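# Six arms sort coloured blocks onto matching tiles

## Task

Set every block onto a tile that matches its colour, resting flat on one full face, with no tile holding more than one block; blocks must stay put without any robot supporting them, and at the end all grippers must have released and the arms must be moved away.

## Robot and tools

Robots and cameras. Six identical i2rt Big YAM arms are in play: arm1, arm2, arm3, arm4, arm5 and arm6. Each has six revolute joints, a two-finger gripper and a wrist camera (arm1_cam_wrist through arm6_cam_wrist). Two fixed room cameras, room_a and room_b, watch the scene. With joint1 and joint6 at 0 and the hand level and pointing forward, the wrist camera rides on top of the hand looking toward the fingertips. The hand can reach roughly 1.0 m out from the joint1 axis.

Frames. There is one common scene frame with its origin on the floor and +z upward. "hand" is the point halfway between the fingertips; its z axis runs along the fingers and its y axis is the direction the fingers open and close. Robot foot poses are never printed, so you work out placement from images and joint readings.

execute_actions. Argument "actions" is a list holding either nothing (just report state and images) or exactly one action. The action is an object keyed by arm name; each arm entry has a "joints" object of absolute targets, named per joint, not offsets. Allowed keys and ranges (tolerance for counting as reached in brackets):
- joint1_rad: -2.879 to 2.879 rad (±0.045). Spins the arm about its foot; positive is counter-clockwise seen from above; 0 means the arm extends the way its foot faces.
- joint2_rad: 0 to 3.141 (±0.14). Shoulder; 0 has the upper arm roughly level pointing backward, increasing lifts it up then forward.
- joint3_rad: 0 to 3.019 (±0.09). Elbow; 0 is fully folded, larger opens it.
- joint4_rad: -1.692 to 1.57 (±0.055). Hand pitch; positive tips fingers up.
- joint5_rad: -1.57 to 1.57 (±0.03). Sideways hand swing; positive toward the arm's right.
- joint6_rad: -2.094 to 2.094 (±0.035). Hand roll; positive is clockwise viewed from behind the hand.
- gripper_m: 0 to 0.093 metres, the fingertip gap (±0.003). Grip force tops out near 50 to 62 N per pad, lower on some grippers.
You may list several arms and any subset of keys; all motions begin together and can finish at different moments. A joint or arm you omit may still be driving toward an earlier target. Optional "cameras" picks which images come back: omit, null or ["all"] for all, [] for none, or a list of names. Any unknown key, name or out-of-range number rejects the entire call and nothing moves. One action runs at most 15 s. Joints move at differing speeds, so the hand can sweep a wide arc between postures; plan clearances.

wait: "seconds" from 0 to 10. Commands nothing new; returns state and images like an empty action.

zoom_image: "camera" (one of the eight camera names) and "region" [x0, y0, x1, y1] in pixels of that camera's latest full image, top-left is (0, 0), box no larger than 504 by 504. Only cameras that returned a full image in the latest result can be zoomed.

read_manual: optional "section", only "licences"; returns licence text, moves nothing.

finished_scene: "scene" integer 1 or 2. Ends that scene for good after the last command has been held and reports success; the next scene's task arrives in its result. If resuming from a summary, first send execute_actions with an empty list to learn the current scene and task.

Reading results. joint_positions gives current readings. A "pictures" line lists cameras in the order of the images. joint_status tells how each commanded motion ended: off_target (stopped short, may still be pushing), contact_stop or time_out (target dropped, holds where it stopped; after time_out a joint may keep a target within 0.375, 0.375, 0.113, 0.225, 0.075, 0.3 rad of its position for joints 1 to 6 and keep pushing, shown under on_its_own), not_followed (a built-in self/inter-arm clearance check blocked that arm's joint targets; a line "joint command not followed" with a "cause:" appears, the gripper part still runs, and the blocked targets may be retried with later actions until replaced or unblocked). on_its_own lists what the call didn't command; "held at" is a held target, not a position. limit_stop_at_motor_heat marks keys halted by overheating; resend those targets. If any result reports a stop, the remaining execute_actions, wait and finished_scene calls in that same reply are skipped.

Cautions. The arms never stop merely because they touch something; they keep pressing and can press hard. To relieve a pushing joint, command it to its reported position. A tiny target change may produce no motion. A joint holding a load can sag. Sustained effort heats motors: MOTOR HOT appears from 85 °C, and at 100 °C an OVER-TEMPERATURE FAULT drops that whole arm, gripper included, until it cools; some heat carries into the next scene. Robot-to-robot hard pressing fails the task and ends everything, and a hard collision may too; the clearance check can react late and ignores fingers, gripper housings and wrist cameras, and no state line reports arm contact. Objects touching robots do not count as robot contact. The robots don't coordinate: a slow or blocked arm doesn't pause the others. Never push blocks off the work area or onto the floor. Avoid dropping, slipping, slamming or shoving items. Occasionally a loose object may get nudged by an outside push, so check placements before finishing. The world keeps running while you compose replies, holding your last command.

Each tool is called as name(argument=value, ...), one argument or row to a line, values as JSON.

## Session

execute_actions(
  actions=[],
)

Scene clock: 0.00 s.
Motor temperatures (°C, as the motors report them): arm1=[16 16 20 16 18 18] | arm2=[17 18 18 14 16 16] | arm3=[15 16 19 15 16 18] | arm4=[17 17 19 17 16 15] | arm5=[18 17 18 16 16 15] | arm6=[16 15 19 17 14 17]
arm1.joint_positions: joint1_rad=+0.720 joint2_rad=+0.655 joint3_rad=+1.666 joint4_rad=-1.604 joint5_rad=+0.278 joint6_rad=-0.668 gripper_m=+0.095
arm1.joint_status: not commanded
arm1.hand: x=+0.1430 y=+0.3707 z=+1.3115 quat_wxyz=(-0.389, +0.198, -0.855, +0.279) (m; scene frame)
arm2.joint_positions: joint1_rad=+0.858 joint2_rad=+0.595 joint3_rad=+1.544 joint4_rad=-1.417 joint5_rad=-0.220 joint6_rad=+0.169 gripper_m=+0.095
arm2.joint_status: not commanded
arm2.hand: x=-1.3579 y=+0.0900 z=+1.3324 quat_wxyz=(+0.092, +0.843, -0.089, -0.522) (m; scene frame)
arm3.joint_positions: joint1_rad=-0.426 joint2_rad=+0.457 joint3_rad=+1.627 joint4_rad=-1.594 joint5_rad=-0.030 joint6_rad=+0.218 gripper_m=+0.094
arm3.joint_status: not commanded
arm3.hand: x=+0.9235 y=-0.4024 z=+1.3045 quat_wxyz=(-0.495, +0.135, -0.831, -0.215) (m; scene frame)
arm4.joint_positions: joint1_rad=-0.314 joint2_rad=+0.347 joint3_rad=+1.698 joint4_rad=-1.462 joint5_rad=-0.048 joint6_rad=-0.267 gripper_m=+0.095
arm4.joint_status: not commanded
arm4.hand: x=+0.4456 y=+1.5346 z=+1.3899 quat_wxyz=(-0.653, +0.044, -0.744, +0.134) (m; scene frame)
arm5.joint_positions: joint1_rad=+0.670 joint2_rad=+0.547 joint3_rad=+1.587 joint4_rad=-1.201 joint5_rad=+0.041 joint6_rad=+0.444 gripper_m=+0.094
arm5.joint_status: not commanded
arm5.hand: x=-2.2278 y=-0.6592 z=+1.3082 quat_wxyz=(+0.194, +0.759, -0.106, -0.612) (m; scene frame)
arm6.joint_positions: joint1_rad=-0.515 joint2_rad=+0.420 joint3_rad=+1.410 joint4_rad=-1.558 joint5_rad=-0.134 joint6_rad=-0.225 gripper_m=+0.094
arm6.joint_status: not commanded
arm6.hand: x=+2.0728 y=-0.9072 z=+1.2046 quat_wxyz=(-0.473, +0.284, -0.830, -0.088) (m; scene frame)
pictures: arm1_cam_wrist, arm2_cam_wrist, arm3_cam_wrist, arm4_cam_wrist, arm5_cam_wrist, arm6_cam_wrist, room_a, room_b
Images, in order (width x height): arm1_cam_wrist 504x504, arm2_cam_wrist 504x504, arm3_cam_wrist 504x504, arm4_cam_wrist 504x504, arm5_cam_wrist 504x504, arm6_cam_wrist 504x504, room_a 672x504, room_b 672x504.

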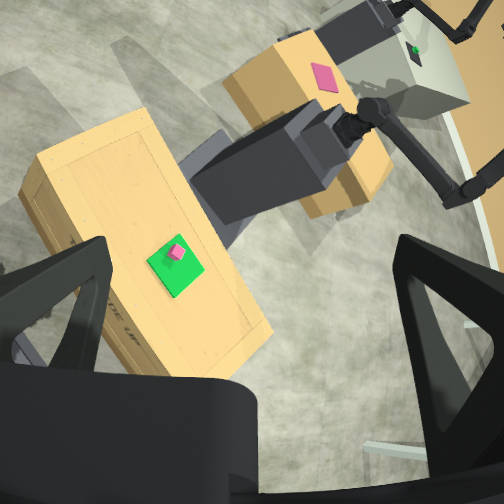

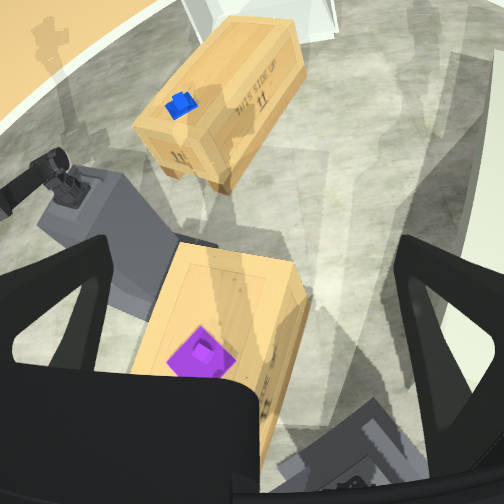

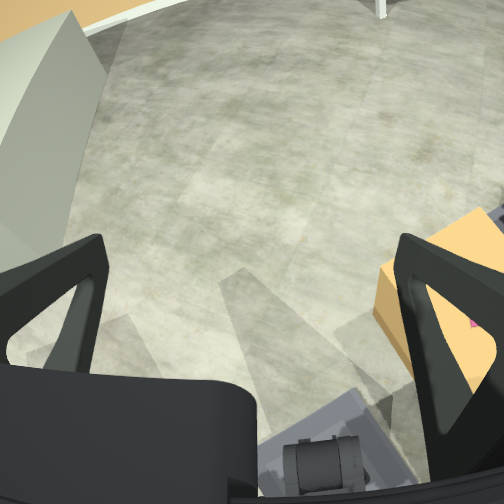

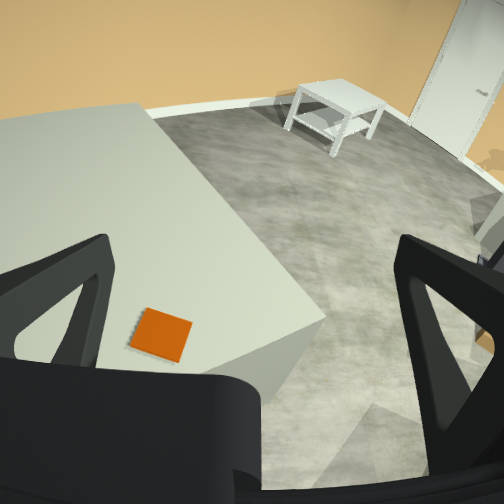

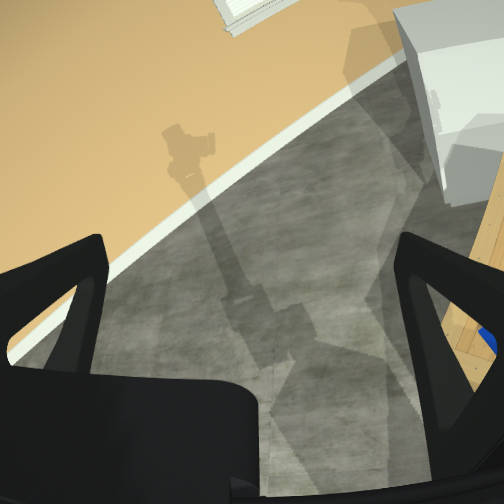

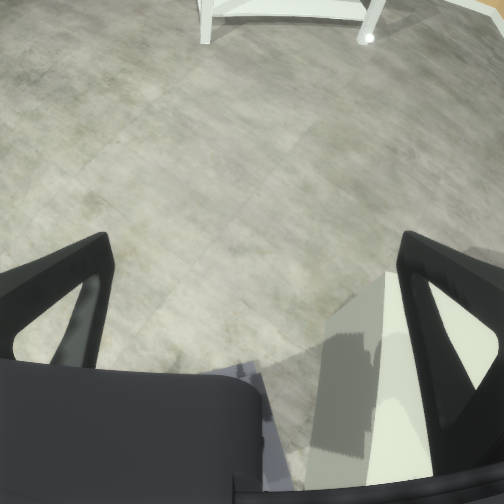

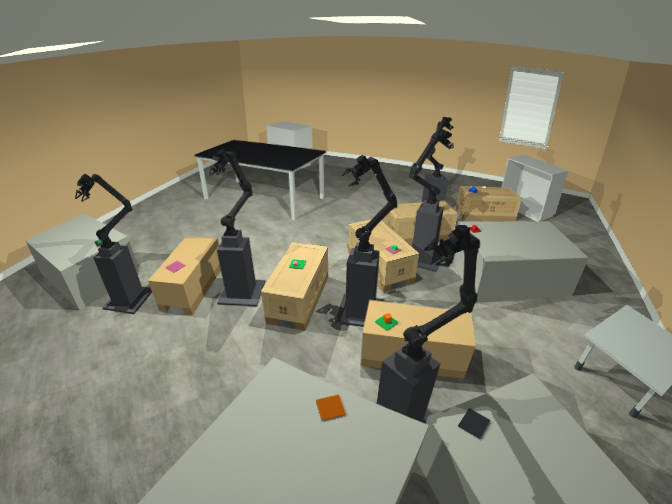

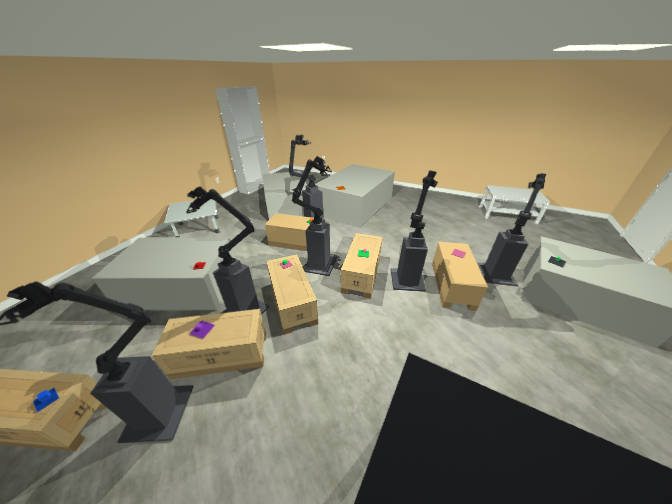

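execute_actions(
  actions=[
    {"arm1":{"joints":{"joint1_rad":-2.1,"joint2_rad":1.75,"joint3_rad":1.3,"joint4_rad":-0.9,"joint5_rad":0,"joint6_rad":0}},"arm3":{"joints":{"joint1_rad":1.38,"joint2_rad":1.75,"joint3_rad":1.3,"joint4_rad":-0.9,"joint5_rad":0,"joint6_rad":0}},"arm4":{"joints":{"joint1_rad":-2.0,"joint2_rad":1.75,"joint3_rad":1.3,"joint4_rad":-0.9,"joint5_rad":0,"joint6_rad":0}},"arm6":{"joints":{"joint1_rad":-1.2,"joint2_rad":1.6,"joint3_rad":1.3,"joint4_rad":-1.0,"joint5_rad":0,"joint6_rad":0}},"arm2":{"joints":{"joint1_rad":0.4,"joint4_rad":-1.69,"joint5_rad":0,"joint6_rad":0}},"arm5":{"joints":{"joint1_rad":0.2,"joint4_rad":-1.69,"joint6_rad":0}}},
  ],
)

Scene clock: 5.97 s.
Motor temperatures (°C, as the motors report them): arm1=[16 16 20 16 18 18] | arm2=[17 18 19 14 16 16] | arm3=[15 16 20 15 16 18] | arm4=[17 17 19 17 16 15] | arm5=[18 17 19 16 16 15] | arm6=[16 16 20 17 14 17]
arm1.joint_positions: joint1_rad=-2.107 joint2_rad=+1.763 joint3_rad=+1.302 joint4_rad=-0.904 joint5_rad=+0.000 joint6_rad=-0.007 gripper_m=+0.095
arm1.joint_status: all done
arm1.hand: x=-0.5556 y=+0.2942 z=+0.7872 quat_wxyz=(-0.010, -0.986, -0.128, +0.103) (m; scene frame)
arm2.joint_positions: joint1_rad=+0.414 joint2_rad=+0.595 joint3_rad=+1.544 joint4_rad=-1.670 joint5_rad=-0.003 joint6_rad=+0.009 gripper_m=+0.095
arm2.joint_status: all done
joint sent to its limit — the command would take arm2.joint4_rad past its lower limit, so that joint was sent only as far as its limit.
arm2.hand: x=-1.2946 y=+0.1834 z=+1.2789 quat_wxyz=(-0.122, +0.866, -0.283, -0.394) (m; scene frame)
arm3.joint_positions: joint1_rad=+1.386 joint2_rad=+1.757 joint3_rad=+1.295 joint4_rad=-0.910 joint5_rad=+0.000 joint6_rad=+0.010 gripper_m=+0.094
arm3.joint_status: all done
arm3.hand: x=+0.4628 y=-0.0506 z=+0.7835 quat_wxyz=(-0.040, +0.914, -0.392, -0.099) (m; scene frame)
arm4.joint_positions: joint1_rad=-2.006 joint2_rad=+1.754 joint3_rad=+1.291 joint4_rad=-0.906 joint5_rad=+0.000 joint6_rad=-0.008 gripper_m=+0.095
arm4.joint_status: all done
arm4.hand: x=+0.2588 y=+1.0081 z=+0.8005 quat_wxyz=(-0.059, -0.802, -0.589, +0.082) (m; scene frame)
arm5.joint_positions: joint1_rad=+0.212 joint2_rad=+0.547 joint3_rad=+1.587 joint4_rad=-1.679 joint5_rad=+0.041 joint6_rad=+0.013 gripper_m=+0.094
arm5.joint_status: all done
arm5.hand: x=-2.1770 y=-0.5941 z=+1.2015 quat_wxyz=(-0.070, +0.888, -0.127, -0.436) (m; scene frame)
arm6.joint_positions: joint1_rad=-1.204 joint2_rad=+1.584 joint3_rad=+1.300 joint4_rad=-1.017 joint5_rad=-0.002 joint6_rad=-0.008 gripper_m=+0.094
arm6.joint_status: all done
arm6.hand: x=+2.4666 y=-1.1442 z=+0.8352 quat_wxyz=(-0.133, -0.159, -0.978, +0.025) (m; scene frame)
pictures: arm1_cam_wrist, arm2_cam_wrist, arm3_cam_wrist, arm4_cam_wrist, arm5_cam_wrist, arm6_cam_wrist, room_a, room_b
Images, in order (width x height): arm1_cam_wrist 504x504, arm2_cam_wrist 504x504, arm3_cam_wrist 504x504, arm4_cam_wrist 504x504, arm5_cam_wrist 504x504, arm6_cam_wrist 504x504, room_a 672x504, room_b 672x504.

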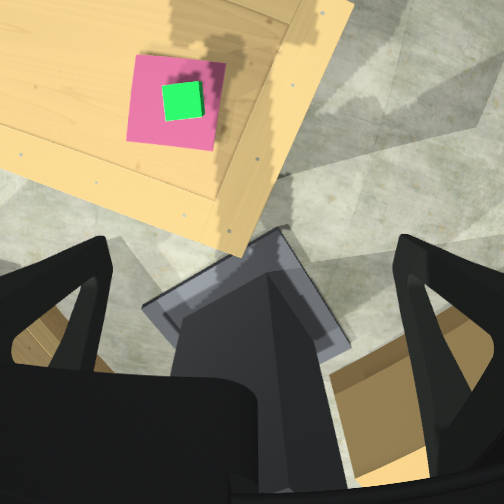

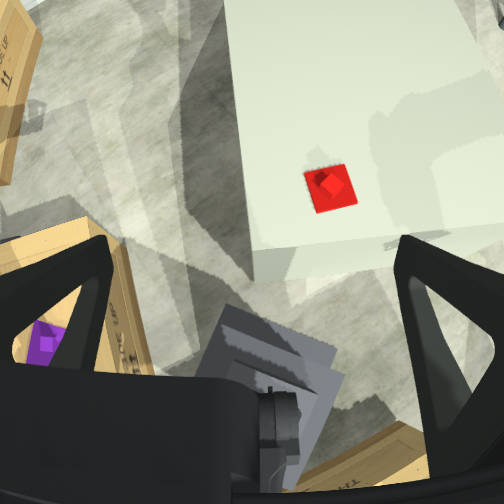

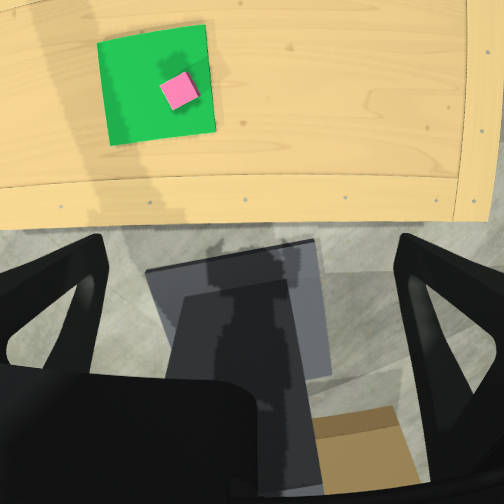

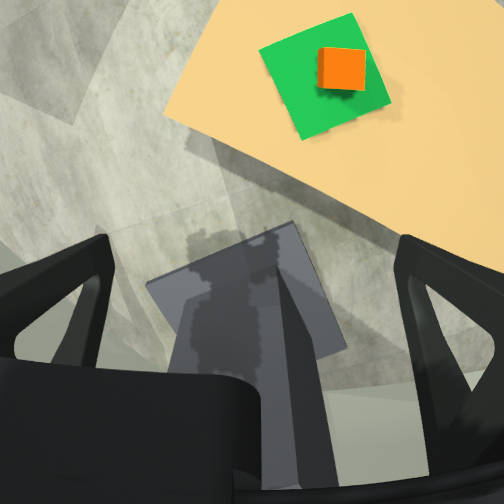

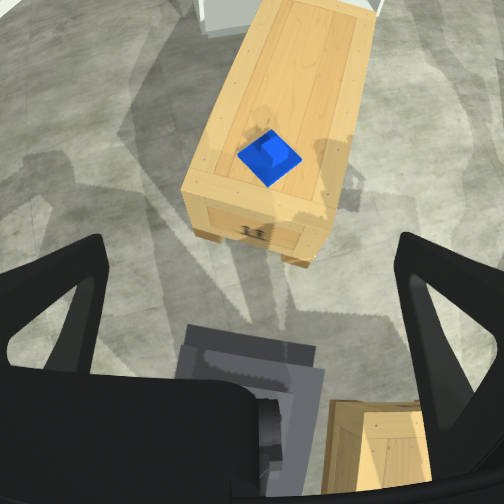

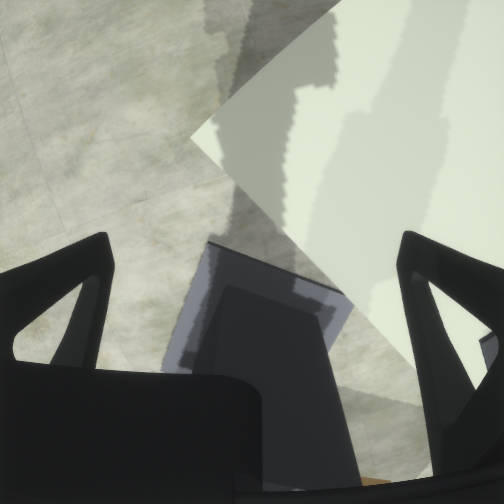

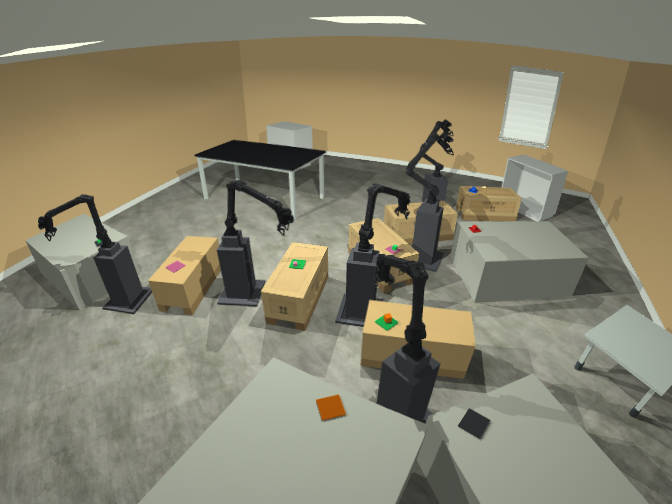

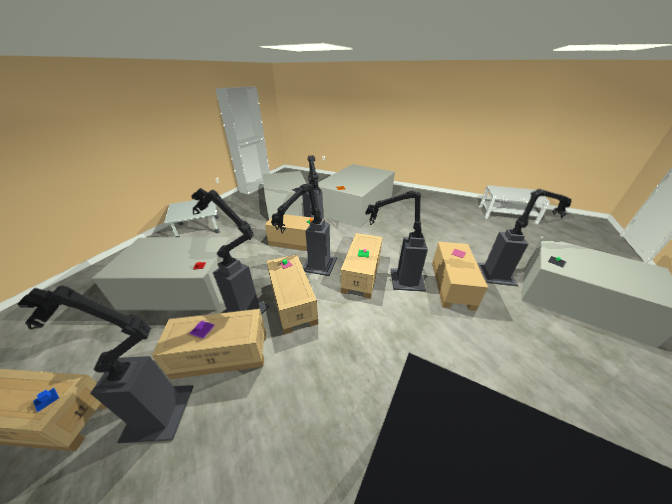

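execute_actions(
  actions=[
    {"arm1":{"joints":{"joint1_rad":-1.975,"joint2_rad":2.37,"joint3_rad":1.55,"joint4_rad":-0.72}},"arm3":{"joints":{"joint1_rad":1.515,"joint2_rad":2.37,"joint3_rad":1.58,"joint4_rad":-0.755,"joint6_rad":-0.27}},"arm4":{"joints":{"joint1_rad":-2.155,"joint2_rad":2.435,"joint3_rad":1.685,"joint4_rad":-0.775,"joint6_rad":-0.1}},"arm6":{"joints":{"joint1_rad":-2.1}}},
  ],
  cameras=["arm1_cam_wrist","arm3_cam_wrist","arm4_cam_wrist","arm6_cam_wrist"],
)

Scene clock: 9.87 s.
Motor temperatures (°C, as the motors report them): arm1=[16 17 21 16 18 18] | arm2=[17 18 19 14 16 16] | arm3=[15 17 21 15 16 18] | arm4=[17 18 20 17 16 15] | arm5=[18 17 20 16 16 15] | arm6=[16 16 21 17 14 17]
arm1.joint_positions: joint1_rad=-1.965 joint2_rad=+2.370 joint3_rad=+1.534 joint4_rad=-0.721 joint5_rad=+0.000 joint6_rad=-0.007 gripper_m=+0.095
arm1.joint_status: all done
arm1.hand: x=-0.5751 y=+0.2026 z=+0.5250 quat_wxyz=(+0.001, -0.980, -0.198, +0.008) (m; scene frame)
arm2.joint_positions: joint1_rad=+0.414 joint2_rad=+0.595 joint3_rad=+1.544 joint4_rad=-1.670 joint5_rad=-0.003 joint6_rad=+0.009 gripper_m=+0.095
arm2.joint_status: not commanded
arm2.hand: x=-1.2946 y=+0.1834 z=+1.2789 quat_wxyz=(-0.122, +0.866, -0.283, -0.394) (m; scene frame)
arm3.joint_positions: joint1_rad=+1.523 joint2_rad=+2.372 joint3_rad=+1.555 joint4_rad=-0.757 joint5_rad=+0.000 joint6_rad=-0.258 gripper_m=+0.094
arm3.joint_status: all done
arm3.hand: x=+0.3674 y=-0.0719 z=+0.5270 quat_wxyz=(-0.003, +0.980, -0.201, -0.006) (m; scene frame)
arm4.joint_positions: joint1_rad=-2.163 joint2_rad=+2.454 joint3_rad=+1.658 joint4_rad=-0.775 joint5_rad=+0.000 joint6_rad=-0.090 gripper_m=+0.095
arm4.joint_status: all done
arm4.hand: x=+0.1450 y=+0.9731 z=+0.5210 quat_wxyz=(+0.000, -0.828, -0.561, +0.000) (m; scene frame)
arm5.joint_positions: joint1_rad=+0.212 joint2_rad=+0.547 joint3_rad=+1.587 joint4_rad=-1.679 joint5_rad=+0.041 joint6_rad=+0.013 gripper_m=+0.094
arm5.joint_status: not commanded
arm5.hand: x=-2.1770 y=-0.5941 z=+1.2015 quat_wxyz=(-0.070, +0.888, -0.127, -0.436) (m; scene frame)
arm6.joint_positions: joint1_rad=-2.104 joint2_rad=+1.584 joint3_rad=+1.300 joint4_rad=-1.012 joint5_rad=+0.000 joint6_rad=-0.006 gripper_m=+0.094
arm6.joint_status: all done
arm6.hand: x=+2.1437 y=-1.4709 z=+0.8383 quat_wxyz=(-0.113, -0.569, -0.810, +0.083) (m; scene frame)
pictures: arm1_cam_wrist, arm3_cam_wrist, arm4_cam_wrist, arm6_cam_wrist
Images, in order (width x height): arm1_cam_wrist 504x504, arm3_cam_wrist 504x504, arm4_cam_wrist 504x504, arm6_cam_wrist 504x504.

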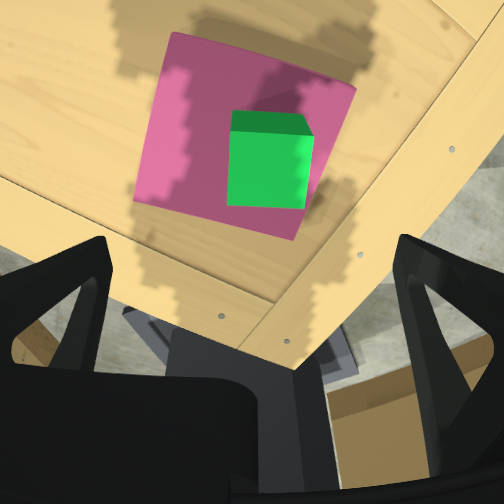

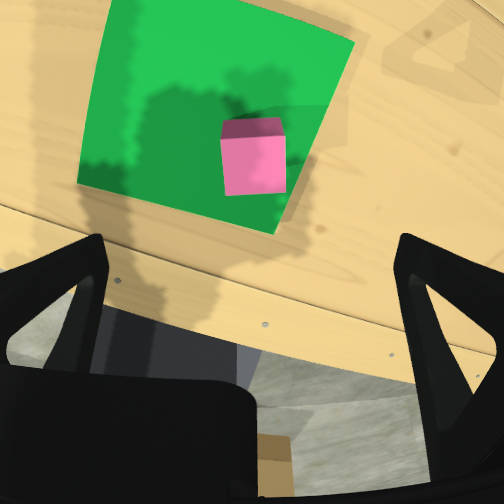

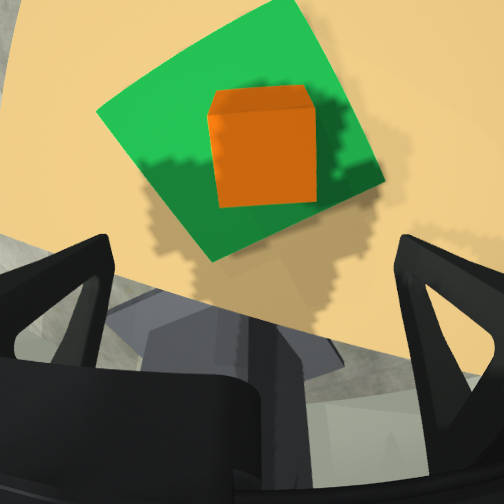

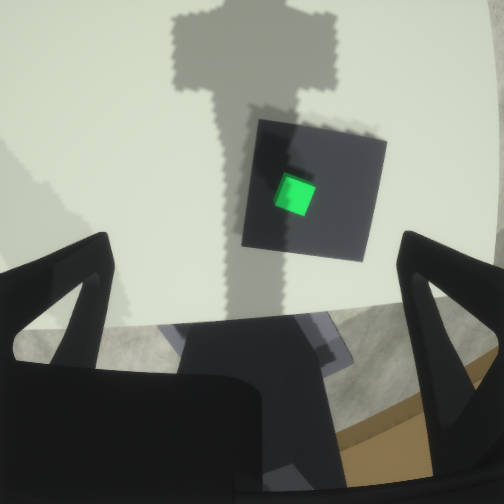

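execute_actions(
  actions=[
    {"arm1":{"joints":{"joint1_rad":-1.99,"joint2_rad":2.525,"joint3_rad":1.57,"joint4_rad":-0.595,"joint6_rad":0.05}},"arm3":{"joints":{"joint2_rad":2.533,"joint3_rad":1.595,"joint4_rad":-0.605,"joint6_rad":-0.31}},"arm4":{"joints":{"joint1_rad":-2.175,"joint2_rad":2.575,"joint3_rad":1.72,"joint4_rad":-0.68,"joint6_rad":-0.14}},"arm6":{"joints":{"joint1_rad":-2.19,"joint2_rad":1.82,"joint3_rad":1.24,"joint4_rad":-0.97,"joint6_rad":0.22}}},
  ],
  cameras=["arm1_cam_wrist","arm3_cam_wrist","arm4_cam_wrist","arm6_cam_wrist"],
)

Scene clock: 13.73 s.
Motor temperatures (°C, as the motors report them): arm1=[16 17 21 16 18 18] | arm2=[17 18 20 14 16 16] | arm3=[15 17 21 15 16 18] | arm4=[17 18 20 17 16 15] | arm5=[18 17 20 16 16 15] | arm6=[16 16 21 17 14 17]
arm1.joint_positions: joint1_rad=-1.981 joint2_rad=+2.537 joint3_rad=+1.552 joint4_rad=-0.607 joint5_rad=+0.000 joint6_rad=+0.042 gripper_m=+0.095
arm1.joint_status: all done
arm1.hand: x=-0.5587 y=+0.2199 z=+0.4343 quat_wxyz=(+0.004, -0.986, -0.167, -0.009) (m; scene frame)
arm2.joint_positions: joint1_rad=+0.414 joint2_rad=+0.595 joint3_rad=+1.544 joint4_rad=-1.670 joint5_rad=-0.003 joint6_rad=+0.009 gripper_m=+0.095
arm2.joint_status: not commanded
arm2.hand: x=-1.2946 y=+0.1834 z=+1.2789 quat_wxyz=(-0.122, +0.866, -0.283, -0.394) (m; scene frame)
arm3.joint_positions: joint1_rad=+1.523 joint2_rad=+2.545 joint3_rad=+1.582 joint4_rad=-0.620 joint5_rad=+0.000 joint6_rad=-0.298 gripper_m=+0.094
arm3.joint_status: all done
arm3.hand: x=+0.3770 y=-0.0795 z=+0.4332 quat_wxyz=(+0.000, +0.983, -0.181, -0.002) (m; scene frame)
arm4.joint_positions: joint1_rad=-2.163 joint2_rad=+2.584 joint3_rad=+1.705 joint4_rad=-0.687 joint5_rad=+0.000 joint6_rad=-0.130 gripper_m=+0.095
arm4.joint_status: all done
arm4.hand: x=+0.1454 y=+0.9739 z=+0.4545 quat_wxyz=(-0.001, -0.816, -0.577, +0.002) (m; scene frame)
arm5.joint_positions: joint1_rad=+0.212 joint2_rad=+0.547 joint3_rad=+1.587 joint4_rad=-1.679 joint5_rad=+0.041 joint6_rad=+0.013 gripper_m=+0.094
arm5.joint_status: not commanded
arm5.hand: x=-2.1770 y=-0.5941 z=+1.2015 quat_wxyz=(-0.070, +0.888, -0.127, -0.436) (m; scene frame)
arm6.joint_positions: joint1_rad=-2.197 joint2_rad=+1.822 joint3_rad=+1.233 joint4_rad=-0.982 joint5_rad=+0.000 joint6_rad=+0.211 gripper_m=+0.094
arm6.joint_status: all done
arm6.hand: x=+2.0896 y=-1.4582 z=+0.6962 quat_wxyz=(-0.002, -0.694, -0.720, +0.003) (m; scene frame)
pictures: arm1_cam_wrist, arm3_cam_wrist, arm4_cam_wrist, arm6_cam_wrist
Images, in order (width x height): arm1_cam_wrist 504x504, arm3_cam_wrist 504x504, arm4_cam_wrist 504x504, arm6_cam_wrist 504x504.

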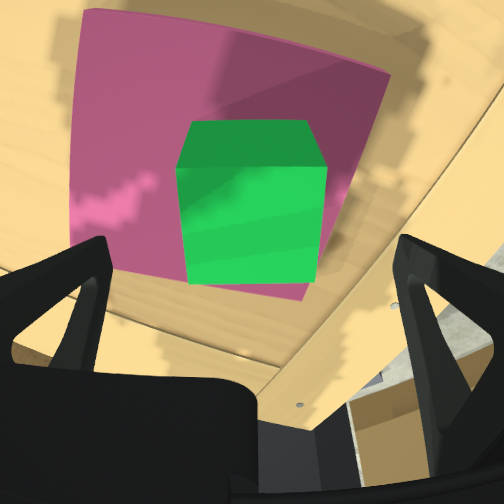

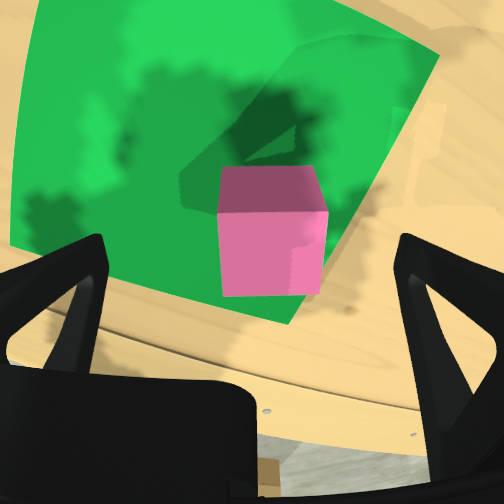

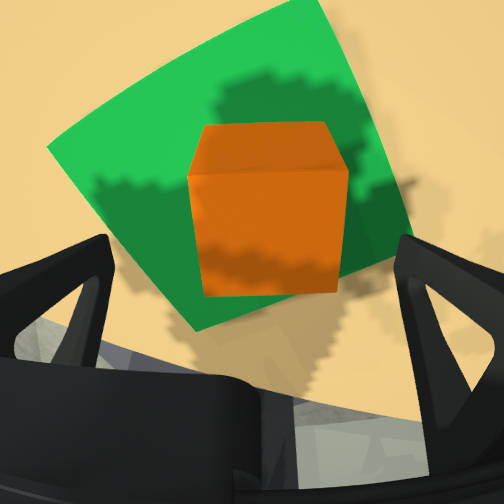

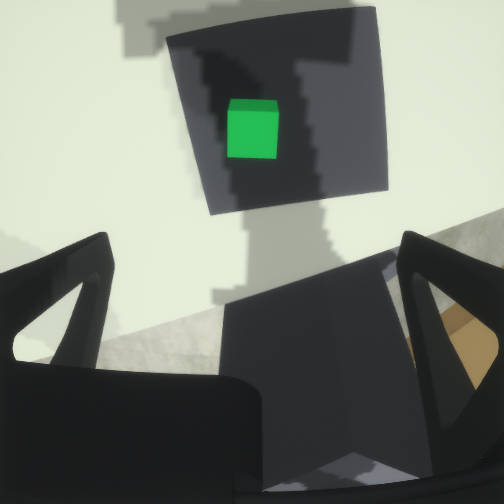

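execute_actions(
  actions=[
    {"arm1":{"joints":{"joint2_rad":2.605,"joint3_rad":1.62,"joint4_rad":-0.575}},"arm3":{"joints":{"joint1_rad":1.5,"joint2_rad":2.595,"joint4_rad":-0.565}},"arm4":{"joints":{"joint1_rad":-2.19,"joint2_rad":2.645,"joint3_rad":1.755,"joint4_rad":-0.66}},"arm6":{"joints":{"joint2_rad":2.047,"joint3_rad":1.14,"joint4_rad":-0.65}}},
  ],
  cameras=["arm1_cam_wrist","arm3_cam_wrist","arm4_cam_wrist","arm6_cam_wrist"],
)

Scene clock: 16.77 s.
Motor temperatures (°C, as the motors report them): arm1=[16 18 22 16 18 18] | arm2=[17 18 20 14 16 16] | arm3=[15 18 21 15 16 18] | arm4=[17 19 21 17 16 15] | arm5=[18 17 20 16 16 15] | arm6=[16 17 21 17 14 17]
arm1.joint_positions: joint1_rad=-1.981 joint2_rad=+2.601 joint3_rad=+1.597 joint4_rad=-0.583 joint5_rad=+0.000 joint6_rad=+0.042 gripper_m=+0.095
arm1.joint_status: all done
arm1.hand: x=-0.5630 y=+0.2183 z=+0.4077 quat_wxyz=(+0.004, -0.986, -0.167, -0.006) (m; scene frame)
arm2.joint_positions: joint1_rad=+0.414 joint2_rad=+0.595 joint3_rad=+1.544 joint4_rad=-1.670 joint5_rad=-0.003 joint6_rad=+0.009 gripper_m=+0.095
arm2.joint_status: not commanded
arm2.hand: x=-1.2946 y=+0.1834 z=+1.2789 quat_wxyz=(-0.122, +0.866, -0.283, -0.394) (m; scene frame)
arm3.joint_positions: joint1_rad=+1.507 joint2_rad=+2.586 joint3_rad=+1.582 joint4_rad=-0.580 joint5_rad=+0.000 joint6_rad=-0.298 gripper_m=+0.094
arm3.joint_status: all done
arm3.hand: x=+0.3878 y=-0.0762 z=+0.4101 quat_wxyz=(+0.000, +0.982, -0.189, -0.002) (m; scene frame)
arm4.joint_positions: joint1_rad=-2.183 joint2_rad=+2.638 joint3_rad=+1.730 joint4_rad=-0.667 joint5_rad=+0.000 joint6_rad=-0.130 gripper_m=+0.095
arm4.joint_status: all done
arm4.hand: x=+0.1357 y=+0.9831 z=+0.4280 quat_wxyz=(+0.001, -0.822, -0.569, -0.002) (m; scene frame)
arm5.joint_positions: joint1_rad=+0.212 joint2_rad=+0.547 joint3_rad=+1.587 joint4_rad=-1.679 joint5_rad=+0.041 joint6_rad=+0.013 gripper_m=+0.094
arm5.joint_status: not commanded
arm5.hand: x=-2.1770 y=-0.5941 z=+1.2015 quat_wxyz=(-0.070, +0.888, -0.127, -0.436) (m; scene frame)
arm6.joint_positions: joint1_rad=-2.197 joint2_rad=+2.048 joint3_rad=+1.134 joint4_rad=-0.665 joint5_rad=+0.000 joint6_rad=+0.212 gripper_m=+0.094
arm6.joint_status: all done
arm6.hand: x=+2.0864 y=-1.4475 z=+0.5611 quat_wxyz=(+0.001, -0.695, -0.719, +0.001) (m; scene frame)
pictures: arm1_cam_wrist, arm3_cam_wrist, arm4_cam_wrist, arm6_cam_wrist
Images, in order (width x height): arm1_cam_wrist 504x504, arm3_cam_wrist 504x504, arm4_cam_wrist 504x504, arm6_cam_wrist 504x504.

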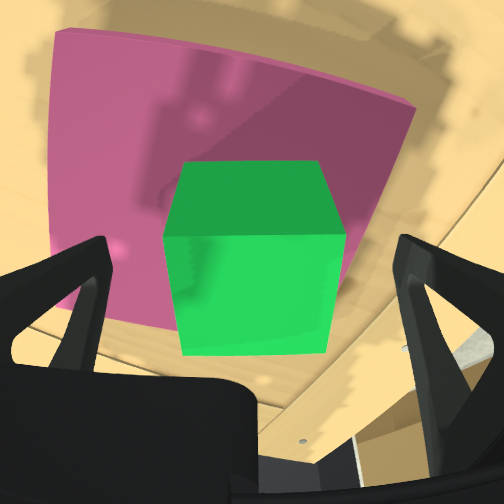

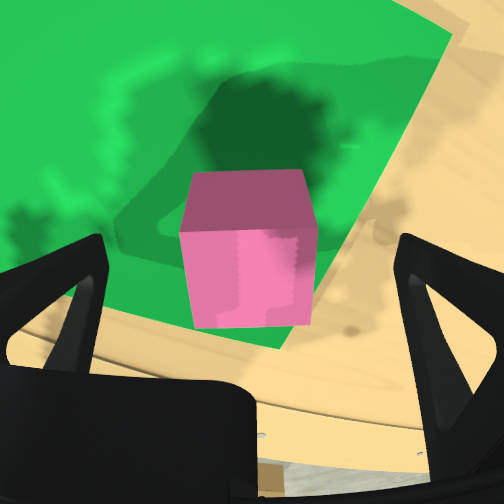

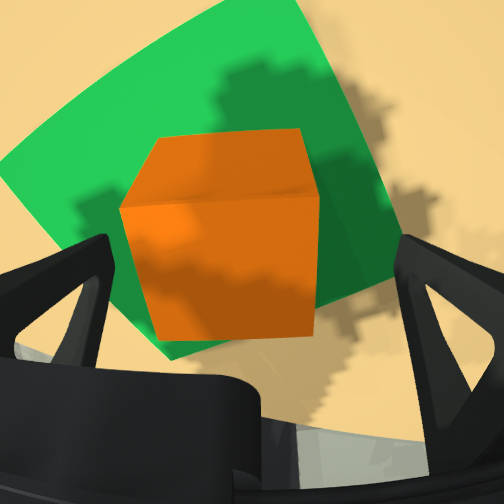

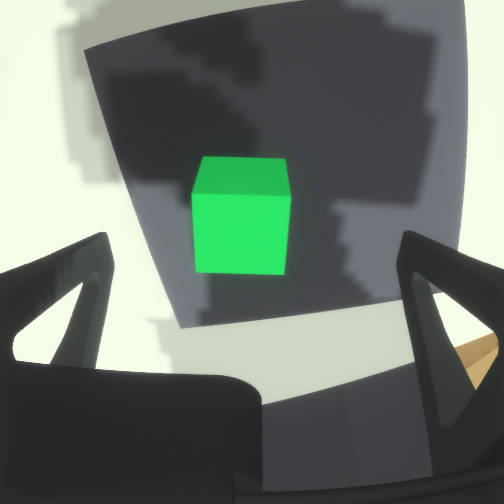

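execute_actions(
  actions=[
    {"arm1":{"joints":{"joint3_rad":1.565,"joint4_rad":-0.53}},"arm3":{"joints":{"joint3_rad":1.555,"joint4_rad":-0.535}},"arm4":{"joints":{"joint1_rad":-2.16,"joint6_rad":-0.17}},"arm6":{"joints":{"joint2_rad":2.105,"joint4_rad":-0.6}}},
  ],
  cameras=[],
)

execute_actions(
  actions=[
    {"arm1":{"joints":{"gripper_m":0.015}},"arm3":{"joints":{"gripper_m":0.015}},"arm4":{"joints":{"gripper_m":0.015}},"arm6":{"joints":{"gripper_m":0.015}}},
  ],
  cameras=["arm1_cam_wrist","arm3_cam_wrist","arm4_cam_wrist","arm6_cam_wrist"],
)

Scene clock: 18.93 s.
Motor temperatures (°C, as the motors report them): arm1=[16 18 22 16 18 18] | arm2=[17 18 20 14 16 16] | arm3=[15 18 21 15 16 18] | arm4=[17 19 21 17 16 15] | arm5=[18 17 21 16 16 15] | arm6=[16 17 21 17 14 17]
arm1.joint_positions: joint1_rad=-1.981 joint2_rad=+2.601 joint3_rad=+1.568 joint4_rad=-0.543 joint5_rad=+0.000 joint6_rad=+0.042 gripper_m=+0.095
arm1.joint_status: all done
arm1.hand: x=-0.5569 y=+0.2208 z=+0.4018 quat_wxyz=(+0.003, -0.986, -0.167, -0.001) (m; scene frame)
arm2.joint_positions: joint1_rad=+0.414 joint2_rad=+0.595 joint3_rad=+1.544 joint4_rad=-1.670 joint5_rad=-0.003 joint6_rad=+0.009 gripper_m=+0.095
arm2.joint_status: not commanded
arm2.hand: x=-1.2946 y=+0.1834 z=+1.2789 quat_wxyz=(-0.122, +0.866, -0.283, -0.394) (m; scene frame)
arm3.joint_positions: joint1_rad=+1.507 joint2_rad=+2.586 joint3_rad=+1.554 joint4_rad=-0.550 joint5_rad=+0.000 joint6_rad=-0.298 gripper_m=+0.094
arm3.joint_status: all done
arm3.hand: x=+0.3945 y=-0.0816 z=+0.4044 quat_wxyz=(-0.001, +0.982, -0.189, -0.002) (m; scene frame)
arm4.joint_positions: joint1_rad=-2.168 joint2_rad=+2.638 joint3_rad=+1.730 joint4_rad=-0.667 joint5_rad=+0.000 joint6_rad=-0.160 gripper_m=+0.095
arm4.joint_status: all done
arm4.hand: x=+0.1443 y=+0.9786 z=+0.4280 quat_wxyz=(+0.001, -0.809, -0.588, -0.002) (m; scene frame)
arm5.joint_positions: joint1_rad=+0.212 joint2_rad=+0.547 joint3_rad=+1.587 joint4_rad=-1.679 joint5_rad=+0.041 joint6_rad=+0.013 gripper_m=+0.094
arm5.joint_status: not commanded
arm5.hand: x=-2.1770 y=-0.5941 z=+1.2015 quat_wxyz=(-0.070, +0.888, -0.127, -0.436) (m; scene frame)
arm6.joint_positions: joint1_rad=-2.197 joint2_rad=+2.068 joint3_rad=+1.134 joint4_rad=-0.617 joint5_rad=+0.000 joint6_rad=+0.212 gripper_m=+0.094
arm6.joint_status: all done
arm6.hand: x=+2.0881 y=-1.4541 z=+0.5517 quat_wxyz=(-0.010, -0.695, -0.719, +0.008) (m; scene frame)
pictures: none
No camera images: the call's "cameras" was empty. Leave "cameras" out to get every camera's image.

Scene clock: 19.60 s.
Motor temperatures (°C, as the motors report them): arm1=[16 18 22 16 18 18] | arm2=[17 18 20 14 16 16] | arm3=[15 18 21 15 16 18] | arm4=[17 19 21 17 16 15] | arm5=[18 17 21 16 16 15] | arm6=[16 17 21 17 14 17]
arm1.joint_positions: joint1_rad=-1.981 joint2_rad=+2.601 joint3_rad=+1.568 joint4_rad=-0.542 joint5_rad=+0.000 joint6_rad=+0.042 gripper_m=+0.042
arm1.joint_status: gripper_m off_target (ended at +0.042, target +0.015)
arm1.hand: x=-0.5571 y=+0.2207 z=+0.4018 quat_wxyz=(+0.003, -0.986, -0.166, +0.000) (m; scene frame)
arm2.joint_positions: joint1_rad=+0.414 joint2_rad=+0.595 joint3_rad=+1.544 joint4_rad=-1.670 joint5_rad=-0.003 joint6_rad=+0.009 gripper_m=+0.095
arm2.joint_status: not commanded
arm2.hand: x=-1.2946 y=+0.1834 z=+1.2789 quat_wxyz=(-0.122, +0.866, -0.283, -0.394) (m; scene frame)
arm3.joint_positions: joint1_rad=+1.507 joint2_rad=+2.586 joint3_rad=+1.554 joint4_rad=-0.550 joint5_rad=+0.000 joint6_rad=-0.299 gripper_m=+0.031
arm3.joint_status: gripper_m off_target (ended at +0.031, target +0.015)
arm3.hand: x=+0.3944 y=-0.0815 z=+0.4044 quat_wxyz=(-0.001, +0.982, -0.189, -0.003) (m; scene frame)
arm4.joint_positions: joint1_rad=-2.168 joint2_rad=+2.638 joint3_rad=+1.730 joint4_rad=-0.667 joint5_rad=-0.001 joint6_rad=-0.161 gripper_m=+0.047
arm4.joint_status: gripper_m off_target (ended at +0.047, target +0.015)
arm4.hand: x=+0.1444 y=+0.9786 z=+0.4280 quat_wxyz=(+0.001, -0.809, -0.588, -0.002) (m; scene frame)
arm5.joint_positions: joint1_rad=+0.212 joint2_rad=+0.547 joint3_rad=+1.587 joint4_rad=-1.679 joint5_rad=+0.041 joint6_rad=+0.013 gripper_m=+0.094
arm5.joint_status: not commanded
arm5.hand: x=-2.1770 y=-0.5941 z=+1.2015 quat_wxyz=(-0.070, +0.888, -0.127, -0.436) (m; scene frame)
arm6.joint_positions: joint1_rad=-2.197 joint2_rad=+2.068 joint3_rad=+1.134 joint4_rad=-0.617 joint5_rad=+0.000 joint6_rad=+0.212 gripper_m=+0.015
arm6.joint_status: all done
arm6.hand: x=+2.0881 y=-1.4541 z=+0.5517 quat_wxyz=(-0.010, -0.695, -0.719, +0.008) (m; scene frame)
pictures: arm1_cam_wrist, arm3_cam_wrist, arm4_cam_wrist, arm6_cam_wrist
Images, in order (width x height): arm1_cam_wrist 504x504, arm3_cam_wrist 504x504, arm4_cam_wrist 504x504, arm6_cam_wrist 504x504.

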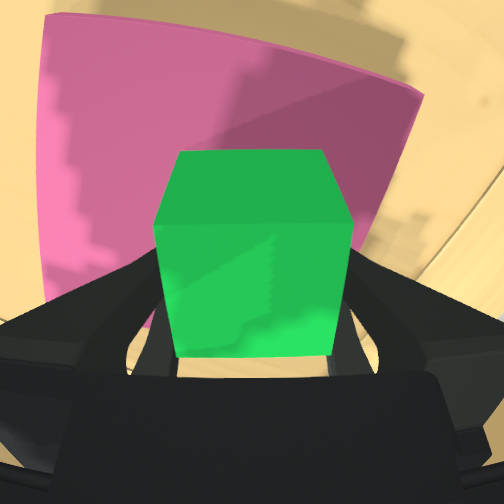

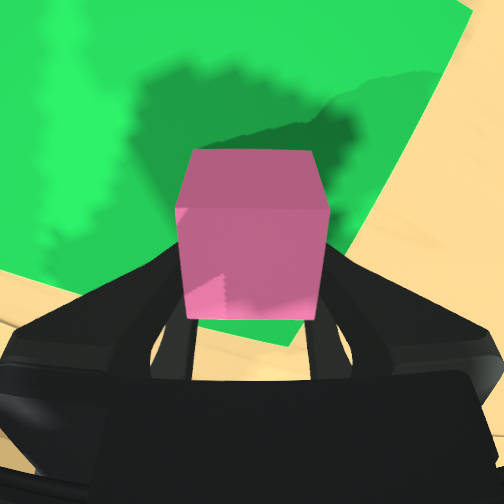

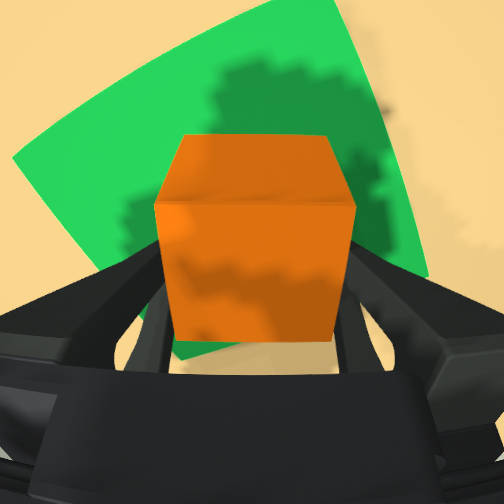

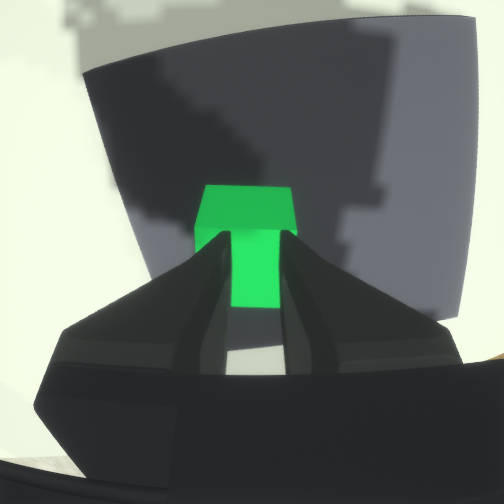

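execute_actions(
  actions=[
    {"arm1":{"joints":{"joint2_rad":1.4,"joint3_rad":1.0,"joint4_rad":-1.0}},"arm3":{"joints":{"joint2_rad":1.4,"joint3_rad":1.0,"joint4_rad":-1.0}},"arm4":{"joints":{"joint2_rad":1.7,"joint3_rad":1.3,"joint4_rad":-0.95}},"arm6":{"joints":{"gripper_m":0.093}}},
  ],
  cameras=[],
)

execute_actions(
  actions=[
    {"arm1":{"joints":{"joint1_rad":2.05,"joint6_rad":0}},"arm3":{"joints":{"joint1_rad":-1.25,"joint6_rad":0}},"arm4":{"joints":{"joint1_rad":0.0,"joint6_rad":0}},"arm6":{"joints":{"joint2_rad":2.125,"joint3_rad":1.085,"joint4_rad":-0.55}}},
  ],
  cameras=["arm1_cam_wrist","arm3_cam_wrist","arm4_cam_wrist","arm6_cam_wrist","room_a"],
)

Scene clock: 23.57 s.
Motor temperatures (°C, as the motors report them): arm1=[16 18 21 16 18 18] | arm2=[17 18 21 14 16 16] | arm3=[15 18 21 15 16 18] | arm4=[17 20 21 17 16 15] | arm5=[18 17 21 16 16 15] | arm6=[16 17 21 17 14 17]
arm1.joint_positions: joint1_rad=-1.981 joint2_rad=+1.396 joint3_rad=+1.004 joint4_rad=-0.990 joint5_rad=+0.000 joint6_rad=+0.042 gripper_m=+0.042
arm1.joint_status: all done
arm1.hand: x=-0.4119 y=+0.2759 z=+0.8361 quat_wxyz=(-0.017, -0.982, -0.166, +0.094) (m; scene frame)
arm2.joint_positions: joint1_rad=+0.414 joint2_rad=+0.595 joint3_rad=+1.544 joint4_rad=-1.670 joint5_rad=-0.003 joint6_rad=+0.009 gripper_m=+0.095
arm2.joint_status: not commanded
arm2.hand: x=-1.2946 y=+0.1834 z=+1.2789 quat_wxyz=(-0.122, +0.866, -0.283, -0.394) (m; scene frame)
arm3.joint_positions: joint1_rad=+1.507 joint2_rad=+1.395 joint3_rad=+0.998 joint4_rad=-0.987 joint5_rad=+0.000 joint6_rad=-0.299 gripper_m=+0.031
arm3.joint_status: all done
arm3.hand: x=+0.5189 y=-0.1811 z=+0.8289 quat_wxyz=(-0.047, +0.977, -0.188, -0.090) (m; scene frame)
arm4.joint_positions: joint1_rad=-2.168 joint2_rad=+1.695 joint3_rad=+1.290 joint4_rad=-0.945 joint5_rad=-0.001 joint6_rad=-0.161 gripper_m=+0.047
arm4.joint_status: all done
arm4.hand: x=+0.1805 y=+1.0489 z=+0.8291 quat_wxyz=(-0.050, -0.804, -0.584, +0.099) (m; scene frame)
arm5.joint_positions: joint1_rad=+0.212 joint2_rad=+0.547 joint3_rad=+1.587 joint4_rad=-1.679 joint5_rad=+0.041 joint6_rad=+0.013 gripper_m=+0.094
arm5.joint_status: not commanded
arm5.hand: x=-2.1770 y=-0.5941 z=+1.2015 quat_wxyz=(-0.070, +0.888, -0.127, -0.436) (m; scene frame)
arm6.joint_positions: joint1_rad=-2.197 joint2_rad=+2.068 joint3_rad=+1.134 joint4_rad=-0.617 joint5_rad=+0.000 joint6_rad=+0.212 gripper_m=+0.093
arm6.joint_status: all done
arm6.hand: x=+2.0881 y=-1.4541 z=+0.5517 quat_wxyz=(-0.010, -0.695, -0.719, +0.008) (m; scene frame)
pictures: none
No camera images: the call's "cameras" was empty. Leave "cameras" out to get every camera's image.

Scene clock: 26.57 s.
Motor temperatures (°C, as the motors report them): arm1=[16 18 22 16 18 18] | arm2=[17 18 21 14 16 16] | arm3=[15 18 21 15 16 18] | arm4=[17 20 21 17 16 15] | arm5=[18 17 21 16 16 15] | arm6=[16 17 21 17 14 17]
arm1.joint_positions: joint1_rad=+2.050 joint2_rad=+1.401 joint3_rad=+1.004 joint4_rad=-0.990 joint5_rad=+0.000 joint6_rad=+0.007 gripper_m=+0.042
arm1.joint_status: all done
arm1.hand: x=+0.1075 y=+0.8328 z=+0.8338 quat_wxyz=(-0.073, +0.586, -0.805, -0.057) (m; scene frame)
arm2.joint_positions: joint1_rad=+0.414 joint2_rad=+0.595 joint3_rad=+1.544 joint4_rad=-1.670 joint5_rad=-0.003 joint6_rad=+0.009 gripper_m=+0.095
arm2.joint_status: not commanded
arm2.hand: x=-1.2946 y=+0.1834 z=+1.2789 quat_wxyz=(-0.122, +0.866, -0.283, -0.394) (m; scene frame)
arm3.joint_positions: joint1_rad=-1.250 joint2_rad=+1.397 joint3_rad=+0.998 joint4_rad=-0.987 joint5_rad=+0.000 joint6_rad=-0.011 gripper_m=+0.031
arm3.joint_status: all done
arm3.hand: x=+1.2477 y=-0.5674 z=+0.8144 quat_wxyz=(-0.083, -0.141, -0.986, +0.011) (m; scene frame)
arm4.joint_positions: joint1_rad=+0.006 joint2_rad=+1.703 joint3_rad=+1.290 joint4_rad=-0.945 joint5_rad=-0.001 joint6_rad=-0.010 gripper_m=+0.047
arm4.joint_status: all done
arm4.hand: x=+0.9645 y=+1.5989 z=+0.8246 quat_wxyz=(-0.106, +0.069, -0.992, -0.007) (m; scene frame)
arm5.joint_positions: joint1_rad=+0.212 joint2_rad=+0.547 joint3_rad=+1.587 joint4_rad=-1.679 joint5_rad=+0.041 joint6_rad=+0.013 gripper_m=+0.094
arm5.joint_status: not commanded
arm5.hand: x=-2.1770 y=-0.5941 z=+1.2015 quat_wxyz=(-0.070, +0.888, -0.127, -0.436) (m; scene frame)
arm6.joint_positions: joint1_rad=-2.197 joint2_rad=+2.092 joint3_rad=+1.090 joint4_rad=-0.566 joint5_rad=+0.000 joint6_rad=+0.212 gripper_m=+0.093
arm6.joint_status: all done
arm6.hand: x=+2.0835 y=-1.4362 z=+0.5309 quat_wxyz=(-0.003, -0.695, -0.719, +0.003) (m; scene frame)
pictures: arm1_cam_wrist, arm3_cam_wrist, arm4_cam_wrist, arm6_cam_wrist, room_a
Images, in order (width x height): arm1_cam_wrist 504x504, arm3_cam_wrist 504x504, arm4_cam_wrist 504x504, arm6_cam_wrist 504x504, room_a 672x504.

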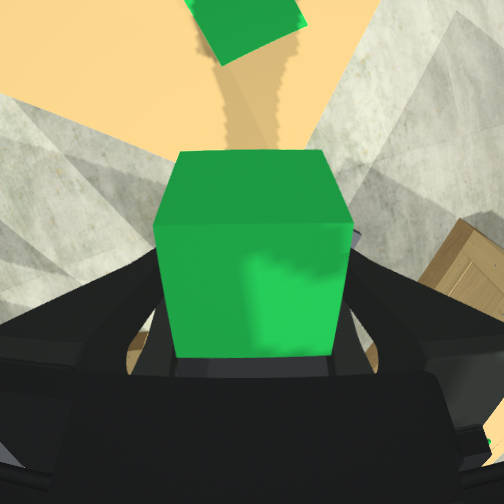

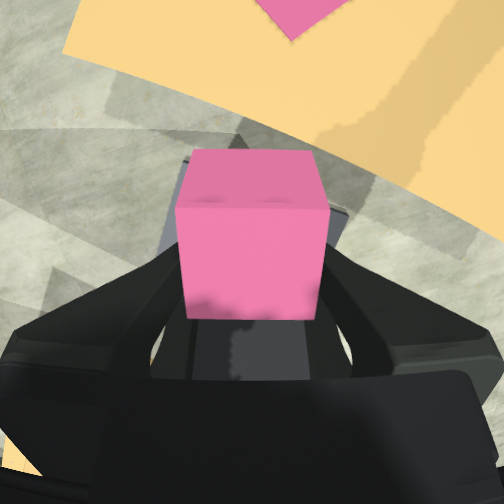

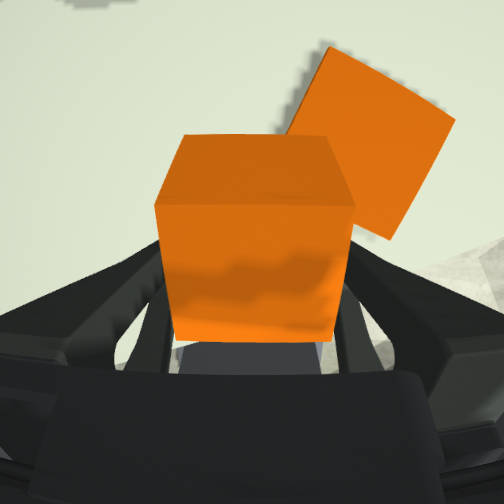

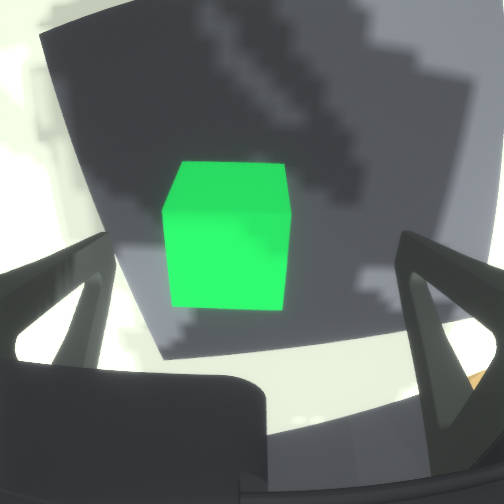

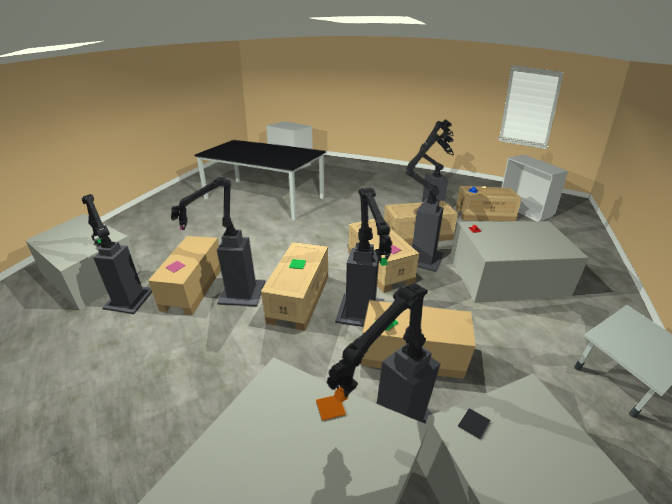

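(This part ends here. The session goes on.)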